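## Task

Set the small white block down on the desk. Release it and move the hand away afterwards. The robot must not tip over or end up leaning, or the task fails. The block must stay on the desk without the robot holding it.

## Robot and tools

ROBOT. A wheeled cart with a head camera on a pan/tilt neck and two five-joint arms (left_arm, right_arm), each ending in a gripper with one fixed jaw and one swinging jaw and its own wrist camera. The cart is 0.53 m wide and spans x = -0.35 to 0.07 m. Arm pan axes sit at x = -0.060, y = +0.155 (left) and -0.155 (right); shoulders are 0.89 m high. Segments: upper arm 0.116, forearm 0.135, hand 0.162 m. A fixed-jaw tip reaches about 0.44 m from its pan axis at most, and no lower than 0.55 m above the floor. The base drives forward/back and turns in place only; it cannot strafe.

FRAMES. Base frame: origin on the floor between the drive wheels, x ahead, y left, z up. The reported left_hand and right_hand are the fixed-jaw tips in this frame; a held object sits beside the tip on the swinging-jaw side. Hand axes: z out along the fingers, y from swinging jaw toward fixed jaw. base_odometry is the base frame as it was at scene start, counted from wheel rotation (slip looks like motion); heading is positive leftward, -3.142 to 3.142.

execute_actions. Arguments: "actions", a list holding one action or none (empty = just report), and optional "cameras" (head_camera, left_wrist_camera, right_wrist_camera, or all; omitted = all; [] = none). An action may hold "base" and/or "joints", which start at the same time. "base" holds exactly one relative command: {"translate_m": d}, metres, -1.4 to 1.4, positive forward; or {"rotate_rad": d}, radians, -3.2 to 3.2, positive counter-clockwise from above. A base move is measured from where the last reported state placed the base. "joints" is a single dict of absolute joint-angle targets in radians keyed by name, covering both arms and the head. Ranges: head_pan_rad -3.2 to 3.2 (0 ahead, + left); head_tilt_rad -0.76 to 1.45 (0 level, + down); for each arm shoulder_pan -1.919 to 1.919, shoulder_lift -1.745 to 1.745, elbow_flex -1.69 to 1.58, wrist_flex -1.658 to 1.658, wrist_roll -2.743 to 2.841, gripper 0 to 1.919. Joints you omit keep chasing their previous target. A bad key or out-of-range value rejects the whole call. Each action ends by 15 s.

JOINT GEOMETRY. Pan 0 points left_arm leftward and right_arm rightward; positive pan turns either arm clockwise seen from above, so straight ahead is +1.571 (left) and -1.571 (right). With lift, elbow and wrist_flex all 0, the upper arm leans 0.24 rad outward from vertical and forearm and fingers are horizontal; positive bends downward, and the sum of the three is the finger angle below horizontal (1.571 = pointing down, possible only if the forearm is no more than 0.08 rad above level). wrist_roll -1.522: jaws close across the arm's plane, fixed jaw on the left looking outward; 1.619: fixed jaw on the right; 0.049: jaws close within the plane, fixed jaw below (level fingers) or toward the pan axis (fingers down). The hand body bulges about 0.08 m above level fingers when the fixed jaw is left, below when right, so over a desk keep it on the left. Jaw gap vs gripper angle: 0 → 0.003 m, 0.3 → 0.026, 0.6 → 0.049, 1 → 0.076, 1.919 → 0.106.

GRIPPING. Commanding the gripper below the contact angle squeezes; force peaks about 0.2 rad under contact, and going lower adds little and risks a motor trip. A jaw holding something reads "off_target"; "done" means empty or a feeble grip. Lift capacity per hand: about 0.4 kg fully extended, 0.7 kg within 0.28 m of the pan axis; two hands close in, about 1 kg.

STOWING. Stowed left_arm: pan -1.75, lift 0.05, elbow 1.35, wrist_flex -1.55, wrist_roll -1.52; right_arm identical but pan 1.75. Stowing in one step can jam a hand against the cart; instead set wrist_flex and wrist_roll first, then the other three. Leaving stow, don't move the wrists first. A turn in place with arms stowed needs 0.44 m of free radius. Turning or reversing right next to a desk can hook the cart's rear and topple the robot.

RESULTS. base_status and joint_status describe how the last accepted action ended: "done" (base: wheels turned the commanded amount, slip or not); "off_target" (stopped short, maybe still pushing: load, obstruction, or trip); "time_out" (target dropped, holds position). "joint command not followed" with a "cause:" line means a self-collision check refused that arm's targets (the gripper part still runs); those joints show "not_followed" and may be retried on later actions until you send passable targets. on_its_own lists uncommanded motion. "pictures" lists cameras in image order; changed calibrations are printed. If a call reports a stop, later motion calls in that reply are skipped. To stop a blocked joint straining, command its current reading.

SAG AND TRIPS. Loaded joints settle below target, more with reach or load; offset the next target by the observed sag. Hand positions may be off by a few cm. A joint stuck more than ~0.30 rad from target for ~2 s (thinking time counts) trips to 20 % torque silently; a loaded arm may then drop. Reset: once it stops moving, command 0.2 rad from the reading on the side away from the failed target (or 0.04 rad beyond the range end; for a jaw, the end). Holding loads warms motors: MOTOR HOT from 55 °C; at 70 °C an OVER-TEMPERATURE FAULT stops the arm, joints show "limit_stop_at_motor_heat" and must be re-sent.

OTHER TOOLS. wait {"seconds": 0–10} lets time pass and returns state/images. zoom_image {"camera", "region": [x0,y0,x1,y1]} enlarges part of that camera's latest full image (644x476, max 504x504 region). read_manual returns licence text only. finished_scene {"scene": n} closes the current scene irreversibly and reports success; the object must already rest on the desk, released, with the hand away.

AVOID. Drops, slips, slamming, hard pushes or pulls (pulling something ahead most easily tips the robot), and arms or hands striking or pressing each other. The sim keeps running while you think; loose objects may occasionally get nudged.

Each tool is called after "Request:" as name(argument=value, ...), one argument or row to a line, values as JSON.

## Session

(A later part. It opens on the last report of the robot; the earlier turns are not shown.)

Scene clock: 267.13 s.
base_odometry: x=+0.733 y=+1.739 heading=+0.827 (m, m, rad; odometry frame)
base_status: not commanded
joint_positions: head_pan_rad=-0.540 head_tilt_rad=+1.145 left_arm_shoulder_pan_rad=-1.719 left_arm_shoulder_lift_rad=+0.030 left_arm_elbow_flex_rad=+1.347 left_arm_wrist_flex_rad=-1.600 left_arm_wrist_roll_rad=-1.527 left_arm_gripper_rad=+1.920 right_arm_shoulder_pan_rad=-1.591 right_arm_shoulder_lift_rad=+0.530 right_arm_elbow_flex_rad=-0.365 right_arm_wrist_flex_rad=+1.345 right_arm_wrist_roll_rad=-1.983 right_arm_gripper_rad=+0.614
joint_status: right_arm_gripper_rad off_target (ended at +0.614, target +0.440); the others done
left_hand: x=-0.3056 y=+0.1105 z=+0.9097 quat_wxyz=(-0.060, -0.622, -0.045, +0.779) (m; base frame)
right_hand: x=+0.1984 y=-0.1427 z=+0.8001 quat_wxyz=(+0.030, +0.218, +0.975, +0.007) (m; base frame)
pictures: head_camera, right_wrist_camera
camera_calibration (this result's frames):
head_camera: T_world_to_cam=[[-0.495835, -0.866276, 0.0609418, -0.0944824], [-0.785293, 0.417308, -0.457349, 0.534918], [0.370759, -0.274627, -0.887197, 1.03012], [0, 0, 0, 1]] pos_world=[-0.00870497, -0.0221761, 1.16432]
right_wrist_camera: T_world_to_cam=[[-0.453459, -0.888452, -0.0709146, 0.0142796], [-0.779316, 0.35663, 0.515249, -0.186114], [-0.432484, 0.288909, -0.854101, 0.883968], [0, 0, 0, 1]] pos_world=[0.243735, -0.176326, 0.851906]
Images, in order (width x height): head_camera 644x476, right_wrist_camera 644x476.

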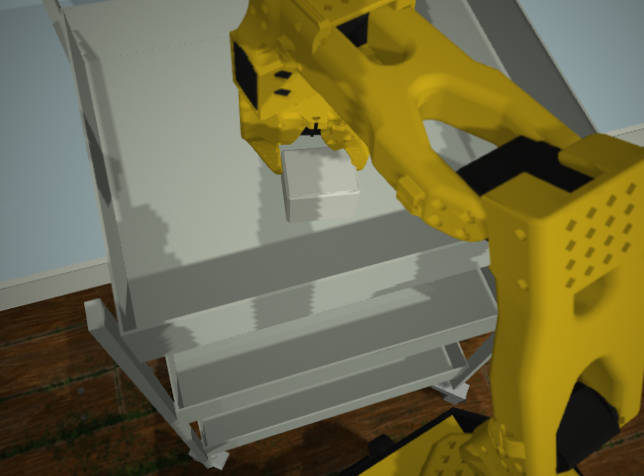

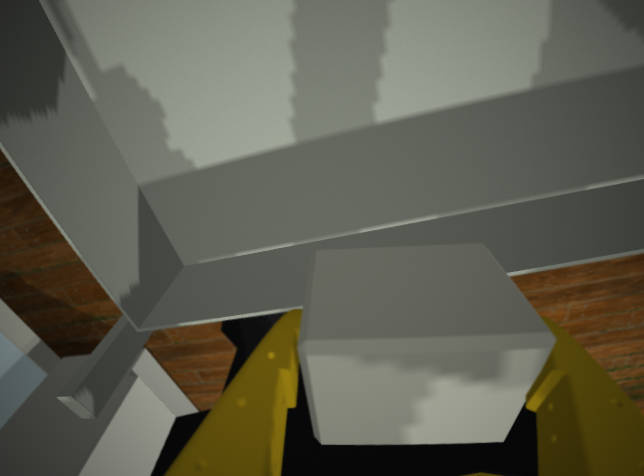

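Request:
execute_actions(
  actions=[
    {"base": {"translate_m": -0.45}, "joints": {"head_pan_rad": -1.95, "head_tilt_rad": 0.25, "right_arm_gripper_rad": 0.44}},
  ],
  cameras=["head_camera", "right_wrist_camera"],
)

Scene clock: 286.10 s.
base_odometry: x=+0.429 y=+1.408 heading=+0.828 (m, m, rad; odometry frame)
base_status: done
joint_positions: head_pan_rad=-1.940 head_tilt_rad=+0.263 left_arm_shoulder_pan_rad=-1.719 left_arm_shoulder_lift_rad=+0.030 left_arm_elbow_flex_rad=+1.347 left_arm_wrist_flex_rad=-1.600 left_arm_wrist_roll_rad=-1.527 left_arm_gripper_rad=+1.920 right_arm_shoulder_pan_rad=-1.591 right_arm_shoulder_lift_rad=+0.530 right_arm_elbow_flex_rad=-0.365 right_arm_wrist_flex_rad=+1.345 right_arm_wrist_roll_rad=-1.983 right_arm_gripper_rad=+0.614
joint_status: right_arm_gripper_rad off_target (ended at +0.614, target +0.440); the others done
left_hand: x=-0.3056 y=+0.1105 z=+0.9097 quat_wxyz=(-0.060, -0.622, -0.045, +0.779) (m; base frame)
right_hand: x=+0.1984 y=-0.1427 z=+0.8001 quat_wxyz=(+0.030, +0.218, +0.975, +0.007) (m; base frame)
pictures: head_camera, right_wrist_camera
camera_calibration (this result's frames):
head_camera: T_world_to_cam=[[-0.918264, 0.39223, 0.0542949, -0.106686], [0.0333425, 0.213224, -0.976434, 1.17086], [-0.394563, -0.894814, -0.208874, 0.213396], [0, 0, 0, 1]] pos_world=[-0.052807, -0.0168599, 1.19363]
right_wrist_camera: T_world_to_cam=[[-0.453459, -0.888452, -0.0709146, 0.0142796], [-0.779316, 0.35663, 0.515249, -0.186114], [-0.432484, 0.288909, -0.854101, 0.883968], [0, 0, 0, 1]] pos_world=[0.243735, -0.176326, 0.851906]
Images, in order (width x height): head_camera 644x476, right_wrist_camera 644x476.

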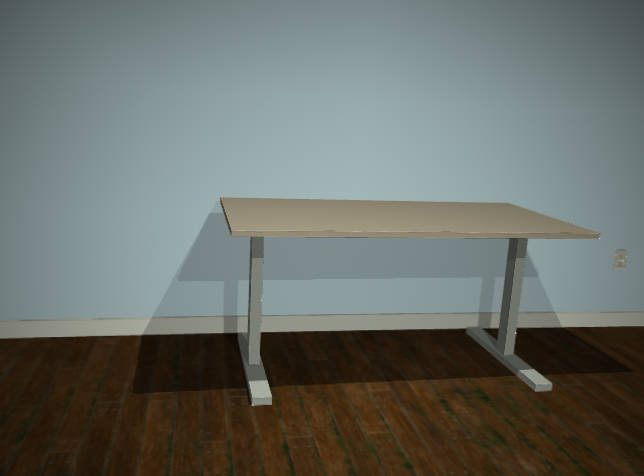

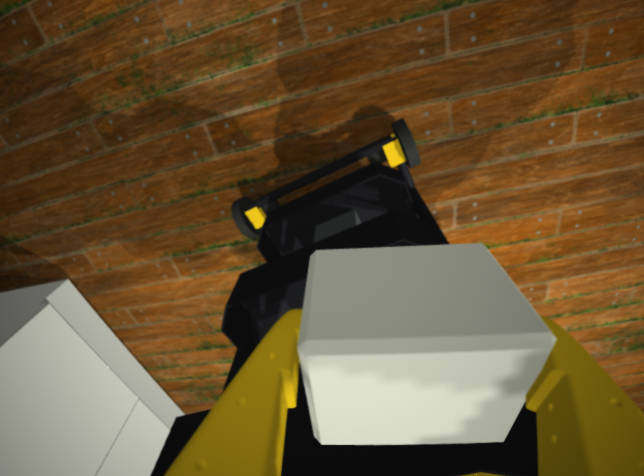

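Request:
execute_actions(
  actions=[
    {"base": {"rotate_rad": -2.02}, "joints": {"head_pan_rad": 0.0, "head_tilt_rad": 0.3, "right_arm_gripper_rad": 0.44}},
  ],
  cameras=["head_camera", "right_wrist_camera"],
)

Scene clock: 315.93 s.
base_odometry: x=+0.428 y=+1.407 heading=-1.191 (m, m, rad; odometry frame)
base_status: done
joint_positions: head_pan_rad=-0.010 head_tilt_rad=+0.293 left_arm_shoulder_pan_rad=-1.719 left_arm_shoulder_lift_rad=+0.030 left_arm_elbow_flex_rad=+1.347 left_arm_wrist_flex_rad=-1.600 left_arm_wrist_roll_rad=-1.527 left_arm_gripper_rad=+1.920 right_arm_shoulder_pan_rad=-1.591 right_arm_shoulder_lift_rad=+0.530 right_arm_elbow_flex_rad=-0.365 right_arm_wrist_flex_rad=+1.345 right_arm_wrist_roll_rad=-1.983 right_arm_gripper_rad=+0.614
joint_status: right_arm_gripper_rad off_target (ended at +0.614, target +0.440); the others done
left_hand: x=-0.3056 y=+0.1105 z=+0.9097 quat_wxyz=(-0.060, -0.622, -0.045, +0.779) (m; base frame)
right_hand: x=+0.1984 y=-0.1427 z=+0.8001 quat_wxyz=(+0.030, +0.218, +0.975, +0.007) (m; base frame)
pictures: head_camera, right_wrist_camera
camera_calibration (this result's frames):
head_camera: T_world_to_cam=[[-0.0425518, -0.997562, 0.0553048, -0.0666901], [-0.240727, -0.0434872, -0.969618, 1.15013], [0.96966, -0.0545724, -0.23829, 0.311373], [0, 0, 0, 1]] pos_world=[-0.0278952, 0.000481022, 1.19308]
right_wrist_camera: T_world_to_cam=[[-0.453459, -0.888452, -0.0709146, 0.0142796], [-0.779316, 0.35663, 0.515249, -0.186114], [-0.432484, 0.288909, -0.854101, 0.883968], [0, 0, 0, 1]] pos_world=[0.243735, -0.176326, 0.851906]
Images, in order (width x height): head_camera 644x476, right_wrist_camera 644x476.

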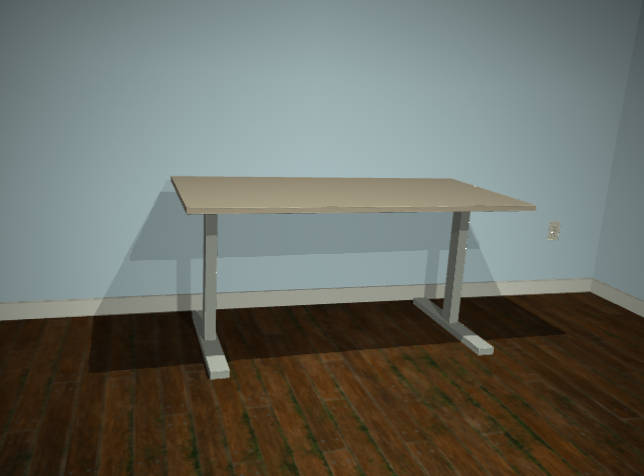

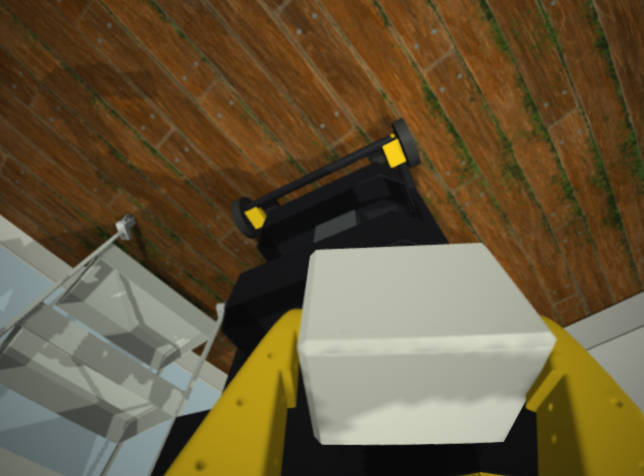

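Request:
execute_actions(
  actions=[
    {"base": {"translate_m": 1.4}, "joints": {"head_pan_rad": 0.1, "head_tilt_rad": 0.6, "right_arm_gripper_rad": 0.44}},
  ],
  cameras=["head_camera", "right_wrist_camera"],
)

Scene clock: 325.83 s.
base_odometry: x=+0.947 y=+0.107 heading=-1.189 (m, m, rad; odometry frame)
base_status: done
joint_positions: head_pan_rad=+0.090 head_tilt_rad=+0.594 left_arm_shoulder_pan_rad=-1.719 left_arm_shoulder_lift_rad=+0.030 left_arm_elbow_flex_rad=+1.347 left_arm_wrist_flex_rad=-1.600 left_arm_wrist_roll_rad=-1.527 left_arm_gripper_rad=+1.920 right_arm_shoulder_pan_rad=-1.591 right_arm_shoulder_lift_rad=+0.530 right_arm_elbow_flex_rad=-0.365 right_arm_wrist_flex_rad=+1.345 right_arm_wrist_roll_rad=-1.983 right_arm_gripper_rad=+0.614
joint_status: right_arm_gripper_rad off_target (ended at +0.614, target +0.440); the others done
left_hand: x=-0.3056 y=+0.1105 z=+0.9097 quat_wxyz=(-0.060, -0.622, -0.045, +0.779) (m; base frame)
right_hand: x=+0.1984 y=-0.1427 z=+0.8001 quat_wxyz=(+0.030, +0.218, +0.975, +0.007) (m; base frame)
pictures: head_camera, right_wrist_camera
camera_calibration (this result's frames):
head_camera: T_world_to_cam=[[0.0750472, -0.99522, 0.0624874, -0.06943], [-0.511036, -0.0921943, -0.854601, 1.00505], [0.856277, 0.0322021, -0.515512, 0.625127], [0, 0, 0, 1]] pos_world=[-0.0164573, 0.00343083, 1.18551]
right_wrist_camera: T_world_to_cam=[[-0.453459, -0.888452, -0.0709146, 0.0142796], [-0.779316, 0.35663, 0.515249, -0.186114], [-0.432484, 0.288909, -0.854101, 0.883968], [0, 0, 0, 1]] pos_world=[0.243735, -0.176326, 0.851906]
Images, in order (width x height): head_camera 644x476, right_wrist_camera 644x476.

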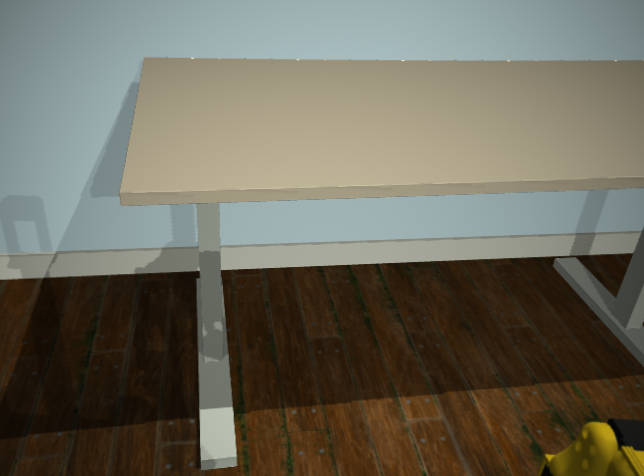

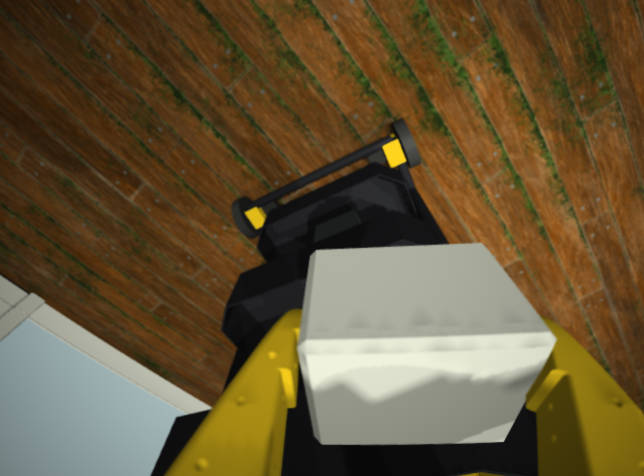

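Request:
zoom_image(
  camera="head_camera",
  region=[90, 40, 330, 220],
)

Request:
zoom_image(
  camera="head_camera",
  region=[140, 330, 300, 476],
)

Request:
zoom_image(
  camera="head_camera",
  region=[444, 40, 644, 300],
)

Region (90, 40, 330, 220) of head_camera's 644x476 image, scaled by 2.100; it fills the top 378 rows of this view, and the rest is white.

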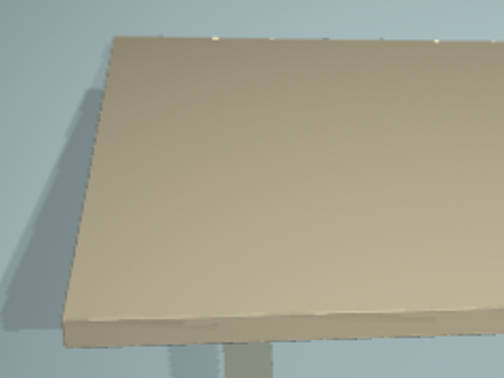

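Region (140, 330, 300, 476) of head_camera's 644x476 image, scaled by 3.150; it fills the top 460 rows of this view, and the rest is white.

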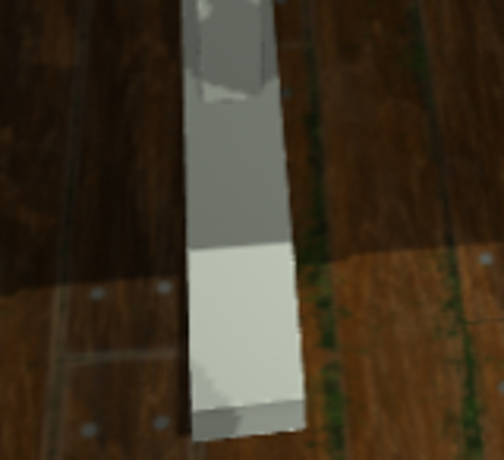

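Region (444, 40, 644, 300) of head_camera's 644x476 image, scaled by 1.938; it fills the left 388 columns of this view, and the rest is white.

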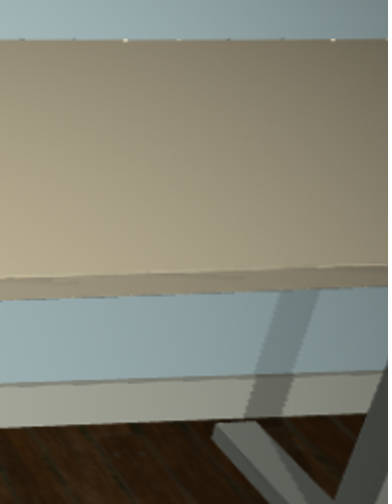

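Request:
execute_actions(
  actions=[
    {"base": {"rotate_rad": 0.27}, "joints": {"head_pan_rad": -0.05, "head_tilt_rad": 0.6, "right_arm_gripper_rad": 0.44}},
  ],
  cameras=["head_camera"],
)

Scene clock: 362.67 s.
base_odometry: x=+0.947 y=+0.107 heading=-0.921 (m, m, rad; odometry frame)
base_status: done
joint_positions: head_pan_rad=-0.040 head_tilt_rad=+0.594 left_arm_shoulder_pan_rad=-1.719 left_arm_shoulder_lift_rad=+0.030 left_arm_elbow_flex_rad=+1.347 left_arm_wrist_flex_rad=-1.600 left_arm_wrist_roll_rad=-1.527 left_arm_gripper_rad=+1.920 right_arm_shoulder_pan_rad=-1.591 right_arm_shoulder_lift_rad=+0.530 right_arm_elbow_flex_rad=-0.365 right_arm_wrist_flex_rad=+1.345 right_arm_wrist_roll_rad=-1.983 right_arm_gripper_rad=+0.614
joint_status: right_arm_gripper_rad off_target (ended at +0.614, target +0.440); the others done
left_hand: x=-0.3056 y=+0.1105 z=+0.9097 quat_wxyz=(-0.060, -0.622, -0.045, +0.779) (m; base frame)
right_hand: x=+0.1984 y=-0.1427 z=+0.8001 quat_wxyz=(+0.030, +0.218, +0.975, +0.007) (m; base frame)
pictures: head_camera
camera_calibration (this result's frames):
head_camera: T_world_to_cam=[[-0.0546292, -0.99655, 0.0624874, -0.0755248], [-0.518676, -0.0251537, -0.854601, 1.00469], [0.853224, -0.0790968, -0.515512, 0.624983], [0, 0, 0, 1]] pos_world=[-0.0162702, -0.000558387, 1.18551]
Images, in order (width x height): head_camera 644x476.

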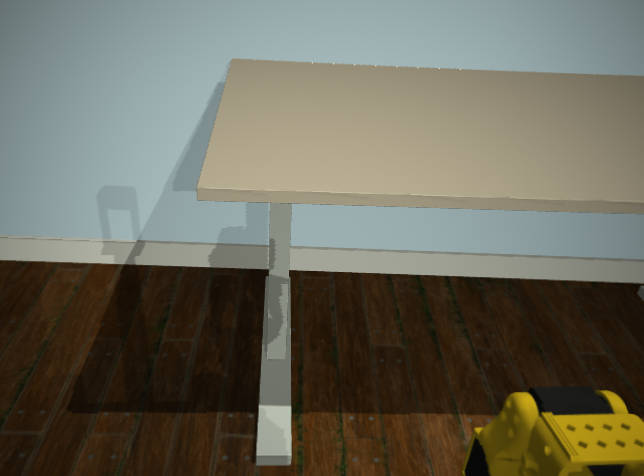

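Request:
zoom_image(
  camera="head_camera",
  region=[180, 150, 420, 240],
)

Request:
zoom_image(
  camera="head_camera",
  region=[404, 150, 644, 240],
)

Request:
zoom_image(
  camera="head_camera",
  region=[210, 380, 340, 476],
)

Region (180, 150, 420, 240) of head_camera's 644x476 image, scaled by 2.100; it fills the top 189 rows of this view, and the rest is white.

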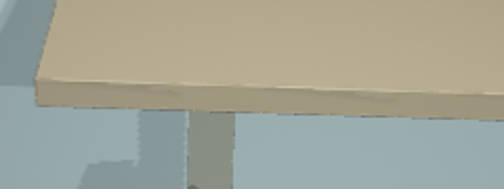

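Region (404, 150, 644, 240) of head_camera's 644x476 image, scaled by 2.100; it fills the top 189 rows of this view, and the rest is white.

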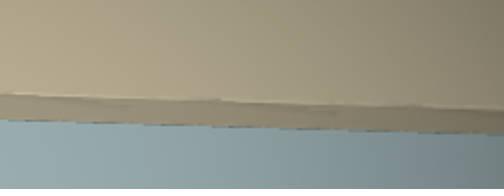

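Region (210, 380, 340, 476) of head_camera's 644x476 image, scaled by 3.877; it fills the top 372 rows of this view, and the rest is white.

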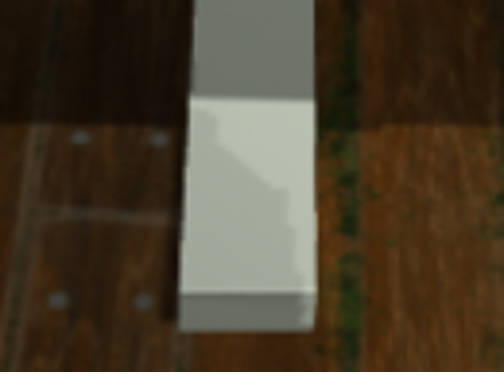

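Request:
execute_actions(
  actions=[
    {"base": {"translate_m": 0.75}, "joints": {"head_pan_rad": -0.3, "head_tilt_rad": 1.1, "right_arm_shoulder_lift_rad": 0.685, "right_arm_elbow_flex_rad": -0.60, "right_arm_wrist_flex_rad": 1.376, "right_arm_gripper_rad": 0.44}},
  ],
  cameras=["head_camera", "right_wrist_camera"],
)

Scene clock: 390.03 s.
base_odometry: x=+1.401 y=-0.490 heading=-0.920 (m, m, rad; odometry frame)
base_status: done
joint_positions: head_pan_rad=-0.290 head_tilt_rad=+1.095 left_arm_shoulder_pan_rad=-1.719 left_arm_shoulder_lift_rad=+0.030 left_arm_elbow_flex_rad=+1.347 left_arm_wrist_flex_rad=-1.600 left_arm_wrist_roll_rad=-1.527 left_arm_gripper_rad=+1.920 right_arm_shoulder_pan_rad=-1.591 right_arm_shoulder_lift_rad=+0.700 right_arm_elbow_flex_rad=-0.566 right_arm_wrist_flex_rad=+1.371 right_arm_wrist_roll_rad=-1.983 right_arm_gripper_rad=+0.614
joint_status: right_arm_gripper_rad off_target (ended at +0.614, target +0.440); the others done
left_hand: x=-0.3056 y=+0.1105 z=+0.9097 quat_wxyz=(-0.060, -0.622, -0.045, +0.779) (m; base frame)
right_hand: x=+0.2125 y=-0.1425 z=+0.7893 quat_wxyz=(+0.032, +0.218, +0.975, +0.008) (m; base frame)
pictures: head_camera, right_wrist_camera
camera_calibration (this result's frames):
head_camera: T_world_to_cam=[[-0.26901, -0.961148, 0.0618746, -0.0848953], [-0.841153, 0.203161, -0.501186, 0.582749], [0.469143, -0.18687, -0.863125, 1.00703], [0, 0, 0, 1]] pos_world=[-0.00509977, -0.0118045, 1.16651]
right_wrist_camera: T_world_to_cam=[[-0.453128, -0.888445, -0.0730833, 0.0218001], [-0.781678, 0.356582, 0.511692, -0.166398], [-0.42855, 0.288989, -0.856055, 0.88151], [0, 0, 0, 1]] pos_world=[0.25758, -0.176044, 0.841359]
Images, in order (width x height): head_camera 644x476, right_wrist_camera 644x476.

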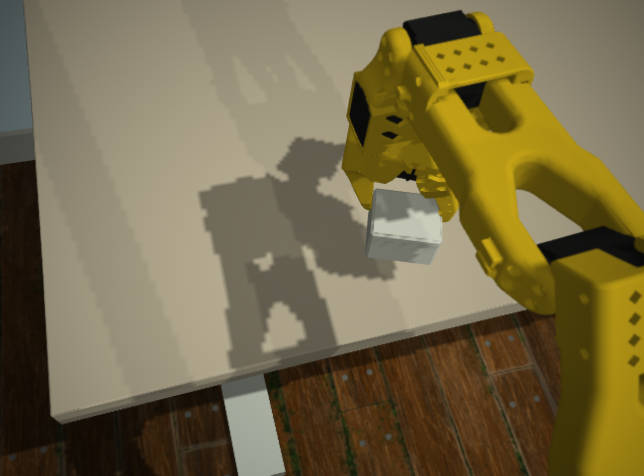

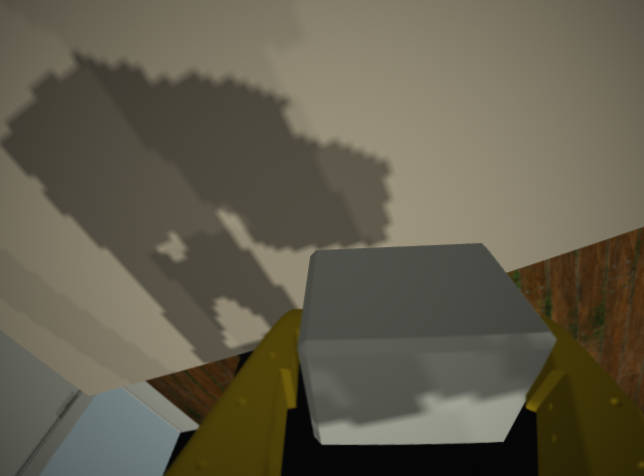

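Request:
zoom_image(
  camera="head_camera",
  region=[300, 170, 560, 380],
)

Request:
zoom_image(
  camera="head_camera",
  region=[30, 320, 310, 476],
)

Region (300, 170, 560, 380) of head_camera's 644x476 image, scaled by 1.938; it fills the top 407 rows of this view, and the rest is white.

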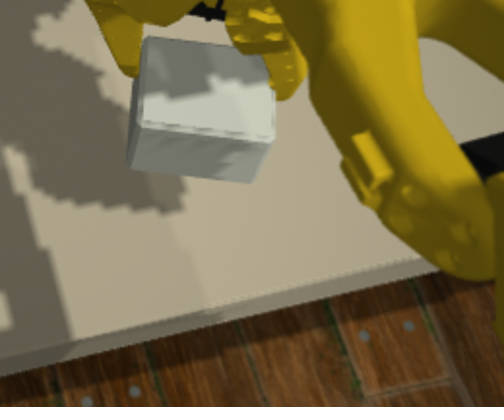

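Region (30, 320, 310, 476) of head_camera's 644x476 image, scaled by 1.800; it fills the top 281 rows of this view, and the rest is white.

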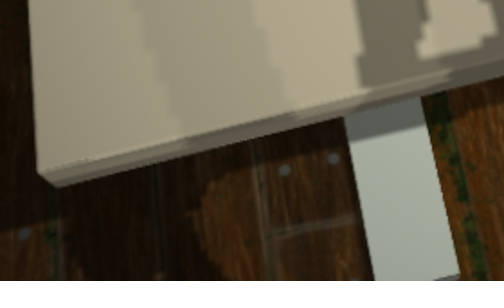

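Request:
zoom_image(
  camera="right_wrist_camera",
  region=[464, 200, 644, 340],
)

Request:
zoom_image(
  camera="right_wrist_camera",
  region=[40, 290, 300, 440],
)

Region (464, 200, 644, 340) of right_wrist_camera's 644x476 image, scaled by 2.800.

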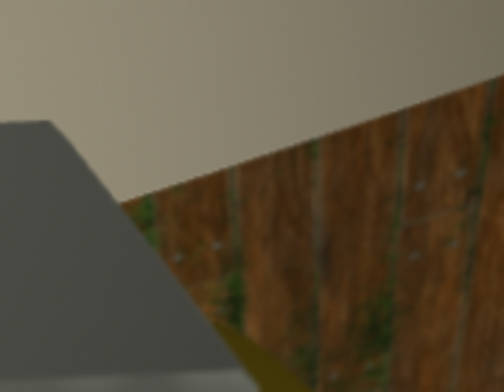

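Region (40, 290, 300, 440) of right_wrist_camera's 644x476 image, scaled by 1.938; it fills the top 291 rows of this view, and the rest is white.

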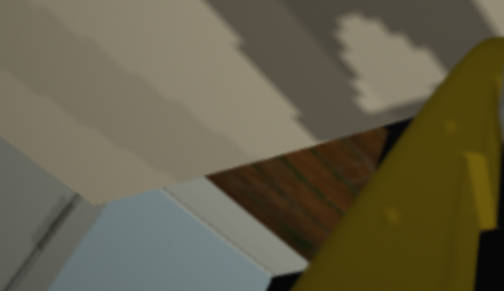

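Request:
execute_actions(
  actions=[
    {"base": {"translate_m": 0.04}, "joints": {"head_pan_rad": -0.3, "head_tilt_rad": 1.1, "right_arm_shoulder_lift_rad": 0.825, "right_arm_elbow_flex_rad": -0.60, "right_arm_wrist_flex_rad": 1.22, "right_arm_gripper_rad": 0.44}},
  ],
  cameras=["head_camera", "right_wrist_camera"],
)

Scene clock: 461.90 s.
base_odometry: x=+1.426 y=-0.522 heading=-0.920 (m, m, rad; odometry frame)
base_status: done
joint_positions: head_pan_rad=-0.290 head_tilt_rad=+1.095 left_arm_shoulder_pan_rad=-1.719 left_arm_shoulder_lift_rad=+0.030 left_arm_elbow_flex_rad=+1.347 left_arm_wrist_flex_rad=-1.600 left_arm_wrist_roll_rad=-1.527 left_arm_gripper_rad=+1.920 right_arm_shoulder_pan_rad=-1.591 right_arm_shoulder_lift_rad=+0.841 right_arm_elbow_flex_rad=-0.566 right_arm_wrist_flex_rad=+1.227 right_arm_wrist_roll_rad=-1.983 right_arm_gripper_rad=+0.614
joint_status: right_arm_gripper_rad off_target (ended at +0.614, target +0.440); the others done
left_hand: x=-0.3056 y=+0.1105 z=+0.9097 quat_wxyz=(-0.060, -0.622, -0.045, +0.779) (m; base frame)
right_hand: x=+0.2185 y=-0.1423 z=+0.7567 quat_wxyz=(+0.034, +0.218, +0.975, +0.008) (m; base frame)
pictures: head_camera, right_wrist_camera
camera_calibration (this result's frames):
head_camera: T_world_to_cam=[[-0.269091, -0.961125, 0.0618741, -0.0848987], [-0.841147, 0.203237, -0.501164, 0.582724], [0.469106, -0.186904, -0.863137, 1.00705], [0, 0, 0, 1]] pos_world=[-0.00510042, -0.0118083, 1.16651]
right_wrist_camera: T_world_to_cam=[[-0.452901, -0.88844, -0.0745282, 0.0232849], [-0.783244, 0.35655, 0.509314, -0.142928], [-0.425922, 0.289043, -0.857348, 0.85653], [0, 0, 0, 1]] pos_world=[0.263413, -0.175926, 0.808875]
Images, in order (width x height): head_camera 644x476, right_wrist_camera 644x476.

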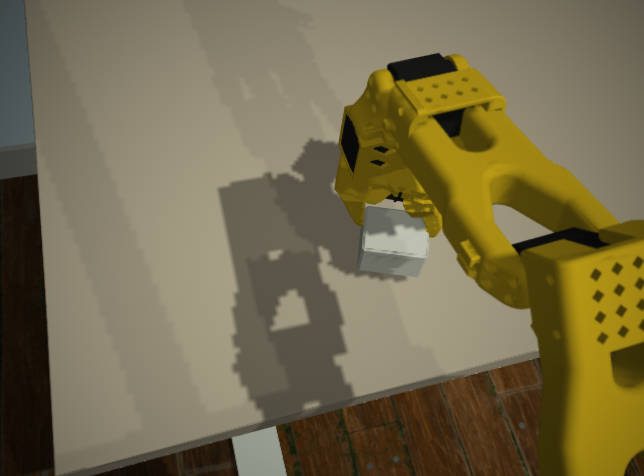

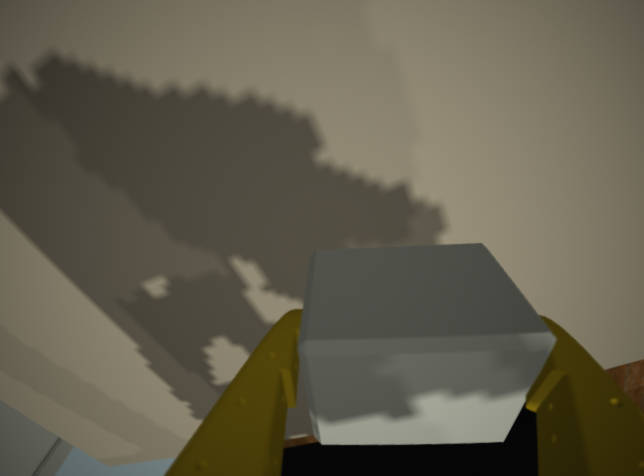

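Request:
execute_actions(
  actions=[
    {"joints": {"right_arm_shoulder_lift_rad": 0.893, "right_arm_elbow_flex_rad": -0.60, "right_arm_wrist_flex_rad": 1.155, "right_arm_gripper_rad": 0.44}},
  ],
  cameras=["head_camera", "right_wrist_camera"],
)

Scene clock: 472.47 s.
base_odometry: x=+1.426 y=-0.522 heading=-0.920 (m, m, rad; odometry frame)
base_status: not commanded
joint_positions: head_pan_rad=-0.290 head_tilt_rad=+1.095 left_arm_shoulder_pan_rad=-1.719 left_arm_shoulder_lift_rad=+0.030 left_arm_elbow_flex_rad=+1.347 left_arm_wrist_flex_rad=-1.600 left_arm_wrist_roll_rad=-1.527 left_arm_gripper_rad=+1.920 right_arm_shoulder_pan_rad=-1.591 right_arm_shoulder_lift_rad=+0.907 right_arm_elbow_flex_rad=-0.568 right_arm_wrist_flex_rad=+1.164 right_arm_wrist_roll_rad=-1.983 right_arm_gripper_rad=+0.614
joint_status: right_arm_gripper_rad off_target (ended at +0.614, target +0.440); the others done
left_hand: x=-0.3056 y=+0.1105 z=+0.9097 quat_wxyz=(-0.060, -0.622, -0.045, +0.779) (m; base frame)
right_hand: x=+0.2193 y=-0.1423 z=+0.7414 quat_wxyz=(+0.033, +0.218, +0.975, +0.008) (m; base frame)
pictures: head_camera, right_wrist_camera
camera_calibration (this result's frames):
head_camera: T_world_to_cam=[[-0.269092, -0.961125, 0.0618741, -0.0848987], [-0.841147, 0.203237, -0.501164, 0.582724], [0.469106, -0.186904, -0.863137, 1.00705], [0, 0, 0, 1]] pos_world=[-0.00510042, -0.0118083, 1.16651]
right_wrist_camera: T_world_to_cam=[[-0.453015, -0.888443, -0.0738058, 0.0220103], [-0.782462, 0.356566, 0.510503, -0.135575], [-0.427236, 0.289016, -0.856702, 0.843567], [0, 0, 0, 1]] pos_world=[0.264291, -0.175908, 0.793522]
Images, in order (width x height): head_camera 644x476, right_wrist_camera 644x476.

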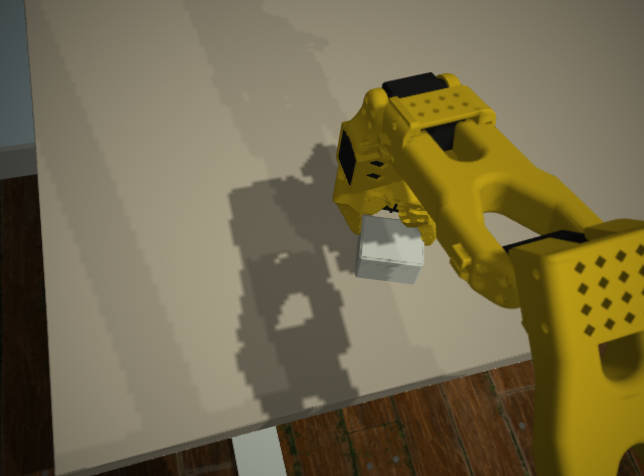

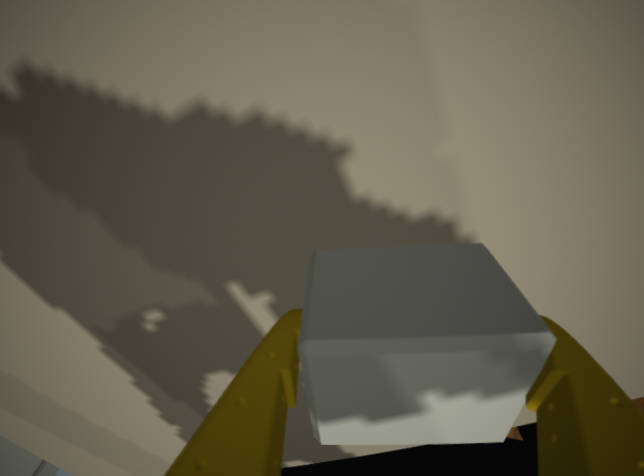

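Request:
execute_actions(
  actions=[
    {"joints": {"right_arm_gripper_rad": 1.05}},
  ],
  cameras=["head_camera", "right_wrist_camera"],
)

Scene clock: 475.90 s.
base_odometry: x=+1.426 y=-0.522 heading=-0.920 (m, m, rad; odometry frame)
base_status: not commanded
joint_positions: head_pan_rad=-0.290 head_tilt_rad=+1.095 left_arm_shoulder_pan_rad=-1.719 left_arm_shoulder_lift_rad=+0.030 left_arm_elbow_flex_rad=+1.347 left_arm_wrist_flex_rad=-1.600 left_arm_wrist_roll_rad=-1.527 left_arm_gripper_rad=+1.920 right_arm_shoulder_pan_rad=-1.591 right_arm_shoulder_lift_rad=+0.907 right_arm_elbow_flex_rad=-0.569 right_arm_wrist_flex_rad=+1.162 right_arm_wrist_roll_rad=-1.983 right_arm_gripper_rad=+1.043
joint_status: all done
left_hand: x=-0.3056 y=+0.1105 z=+0.9097 quat_wxyz=(-0.060, -0.622, -0.045, +0.779) (m; base frame)
right_hand: x=+0.2198 y=-0.1423 z=+0.7417 quat_wxyz=(+0.035, +0.218, +0.975, +0.008) (m; base frame)
pictures: head_camera, right_wrist_camera
camera_calibration (this result's frames):
head_camera: T_world_to_cam=[[-0.269092, -0.961125, 0.0618741, -0.0848987], [-0.841147, 0.203237, -0.501164, 0.582724], [0.469106, -0.186904, -0.863137, 1.00705], [0, 0, 0, 1]] pos_world=[-0.00510043, -0.0118083, 1.16651]
right_wrist_camera: T_world_to_cam=[[-0.452786, -0.888438, -0.0752504, 0.0233099], [-0.784024, 0.356535, 0.508123, -0.133167], [-0.424607, 0.289069, -0.857991, 0.844392], [0, 0, 0, 1]] pos_world=[0.264683, -0.1759, 0.7939]
Images, in order (width x height): head_camera 644x476, right_wrist_camera 644x476.

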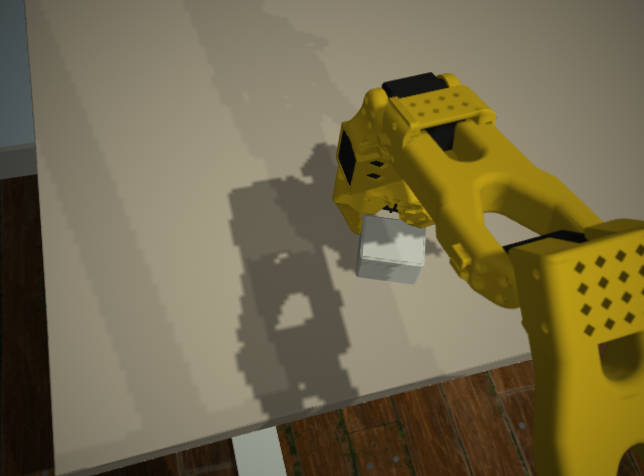

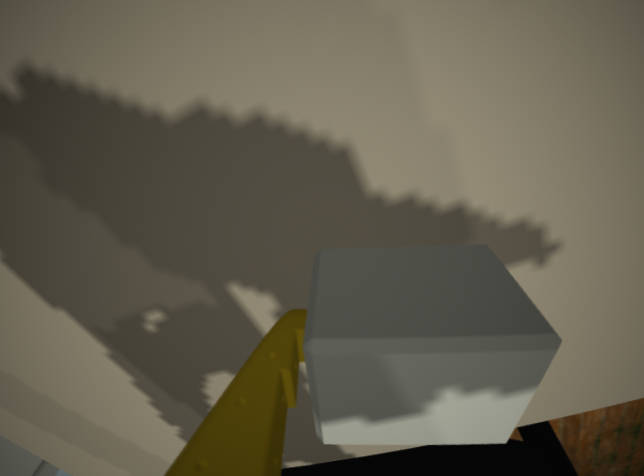

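Request:
execute_actions(
  actions=[
    {"joints": {"right_arm_shoulder_pan_rad": -1.63, "right_arm_shoulder_lift_rad": 0.58, "right_arm_elbow_flex_rad": -0.60, "right_arm_wrist_flex_rad": 1.16, "right_arm_gripper_rad": 1.05}},
  ],
  cameras=["head_camera", "right_wrist_camera"],
)

Scene clock: 486.33 s.
base_odometry: x=+1.426 y=-0.522 heading=-0.920 (m, m, rad; odometry frame)
base_status: not commanded
joint_positions: head_pan_rad=-0.290 head_tilt_rad=+1.095 left_arm_shoulder_pan_rad=-1.719 left_arm_shoulder_lift_rad=+0.030 left_arm_elbow_flex_rad=+1.347 left_arm_wrist_flex_rad=-1.600 left_arm_wrist_roll_rad=-1.527 left_arm_gripper_rad=+1.920 right_arm_shoulder_pan_rad=-1.617 right_arm_shoulder_lift_rad=+0.638 right_arm_elbow_flex_rad=-0.569 right_arm_wrist_flex_rad=+1.162 right_arm_wrist_roll_rad=-1.983 right_arm_gripper_rad=+1.044
joint_status: all done
left_hand: x=-0.3056 y=+0.1105 z=+0.9097 quat_wxyz=(-0.060, -0.622, -0.045, +0.779) (m; base frame)
right_hand: x=+0.2508 y=-0.1336 z=+0.8133 quat_wxyz=(+0.164, +0.203, +0.965, +0.042) (m; base frame)
pictures: head_camera, right_wrist_camera
camera_calibration (this result's frames):
head_camera: T_world_to_cam=[[-0.269092, -0.961125, 0.0618741, -0.0848987], [-0.841147, 0.203237, -0.501164, 0.582724], [0.469106, -0.186904, -0.863137, 1.00705], [0, 0, 0, 1]] pos_world=[-0.00510043, -0.0118083, 1.16651]
right_wrist_camera: T_world_to_cam=[[-0.392687, -0.898234, -0.197415, 0.133493], [-0.899895, 0.331008, 0.28394, 0.0595955], [-0.189698, 0.289152, -0.938299, 0.922921], [0, 0, 0, 1]] pos_world=[0.281128, -0.166683, 0.875408]
Images, in order (width x height): head_camera 644x476, right_wrist_camera 644x476.

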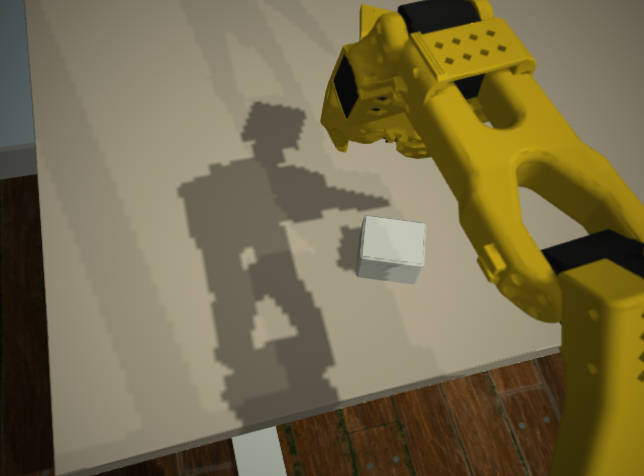

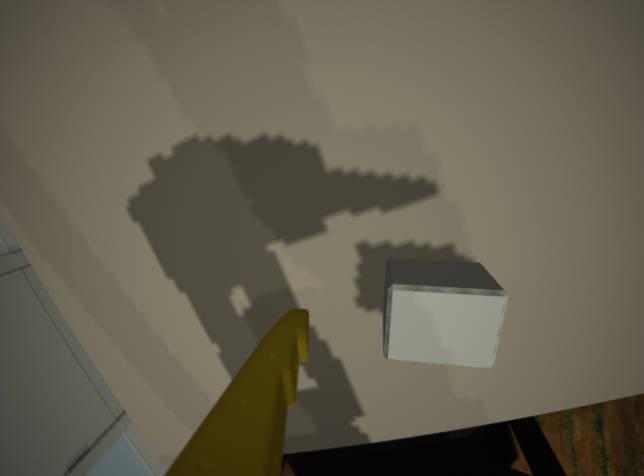

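Request:
execute_actions(
  actions=[
    {"base": {"translate_m": -0.4}, "joints": {"head_pan_rad": -0.2, "head_tilt_rad": 0.7, "right_arm_shoulder_lift_rad": 0.2, "right_arm_elbow_flex_rad": -0.45, "right_arm_wrist_flex_rad": 1.4}},
  ],
  cameras=["head_camera"],
)

Scene clock: 492.43 s.
base_odometry: x=+1.184 y=-0.204 heading=-0.924 (m, m, rad; odometry frame)
base_status: done
joint_positions: head_pan_rad=-0.210 head_tilt_rad=+0.714 left_arm_shoulder_pan_rad=-1.719 left_arm_shoulder_lift_rad=+0.030 left_arm_elbow_flex_rad=+1.347 left_arm_wrist_flex_rad=-1.600 left_arm_wrist_roll_rad=-1.527 left_arm_gripper_rad=+1.920 right_arm_shoulder_pan_rad=-1.617 right_arm_shoulder_lift_rad=+0.249 right_arm_elbow_flex_rad=-0.444 right_arm_wrist_flex_rad=+1.397 right_arm_wrist_roll_rad=-1.983 right_arm_gripper_rad=+1.044
joint_status: all done
left_hand: x=-0.3056 y=+0.1105 z=+0.9097 quat_wxyz=(-0.060, -0.622, -0.045, +0.779) (m; base frame)
right_hand: x=+0.2169 y=-0.1351 z=+0.8789 quat_wxyz=(+0.177, +0.202, +0.962, +0.046) (m; base frame)
pictures: head_camera
camera_calibration (this result's frames):
head_camera: T_world_to_cam=[[-0.214965, -0.974536, 0.0637987, -0.08457], [-0.611842, 0.0834684, -0.786564, 0.921997], [0.761209, -0.208119, -0.614204, 0.734254], [0, 0, 0, 1]] pos_world=[-0.0129842, -0.00656217, 1.18159]
Images, in order (width x height): head_camera 644x476.

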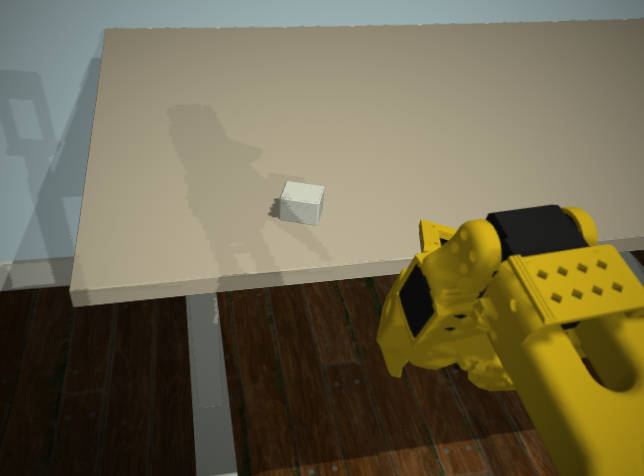

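The block is resting on the desk and the robot is clear.

Request:
finished_scene(
  scene=2,
)

The scene is finished: the task was done.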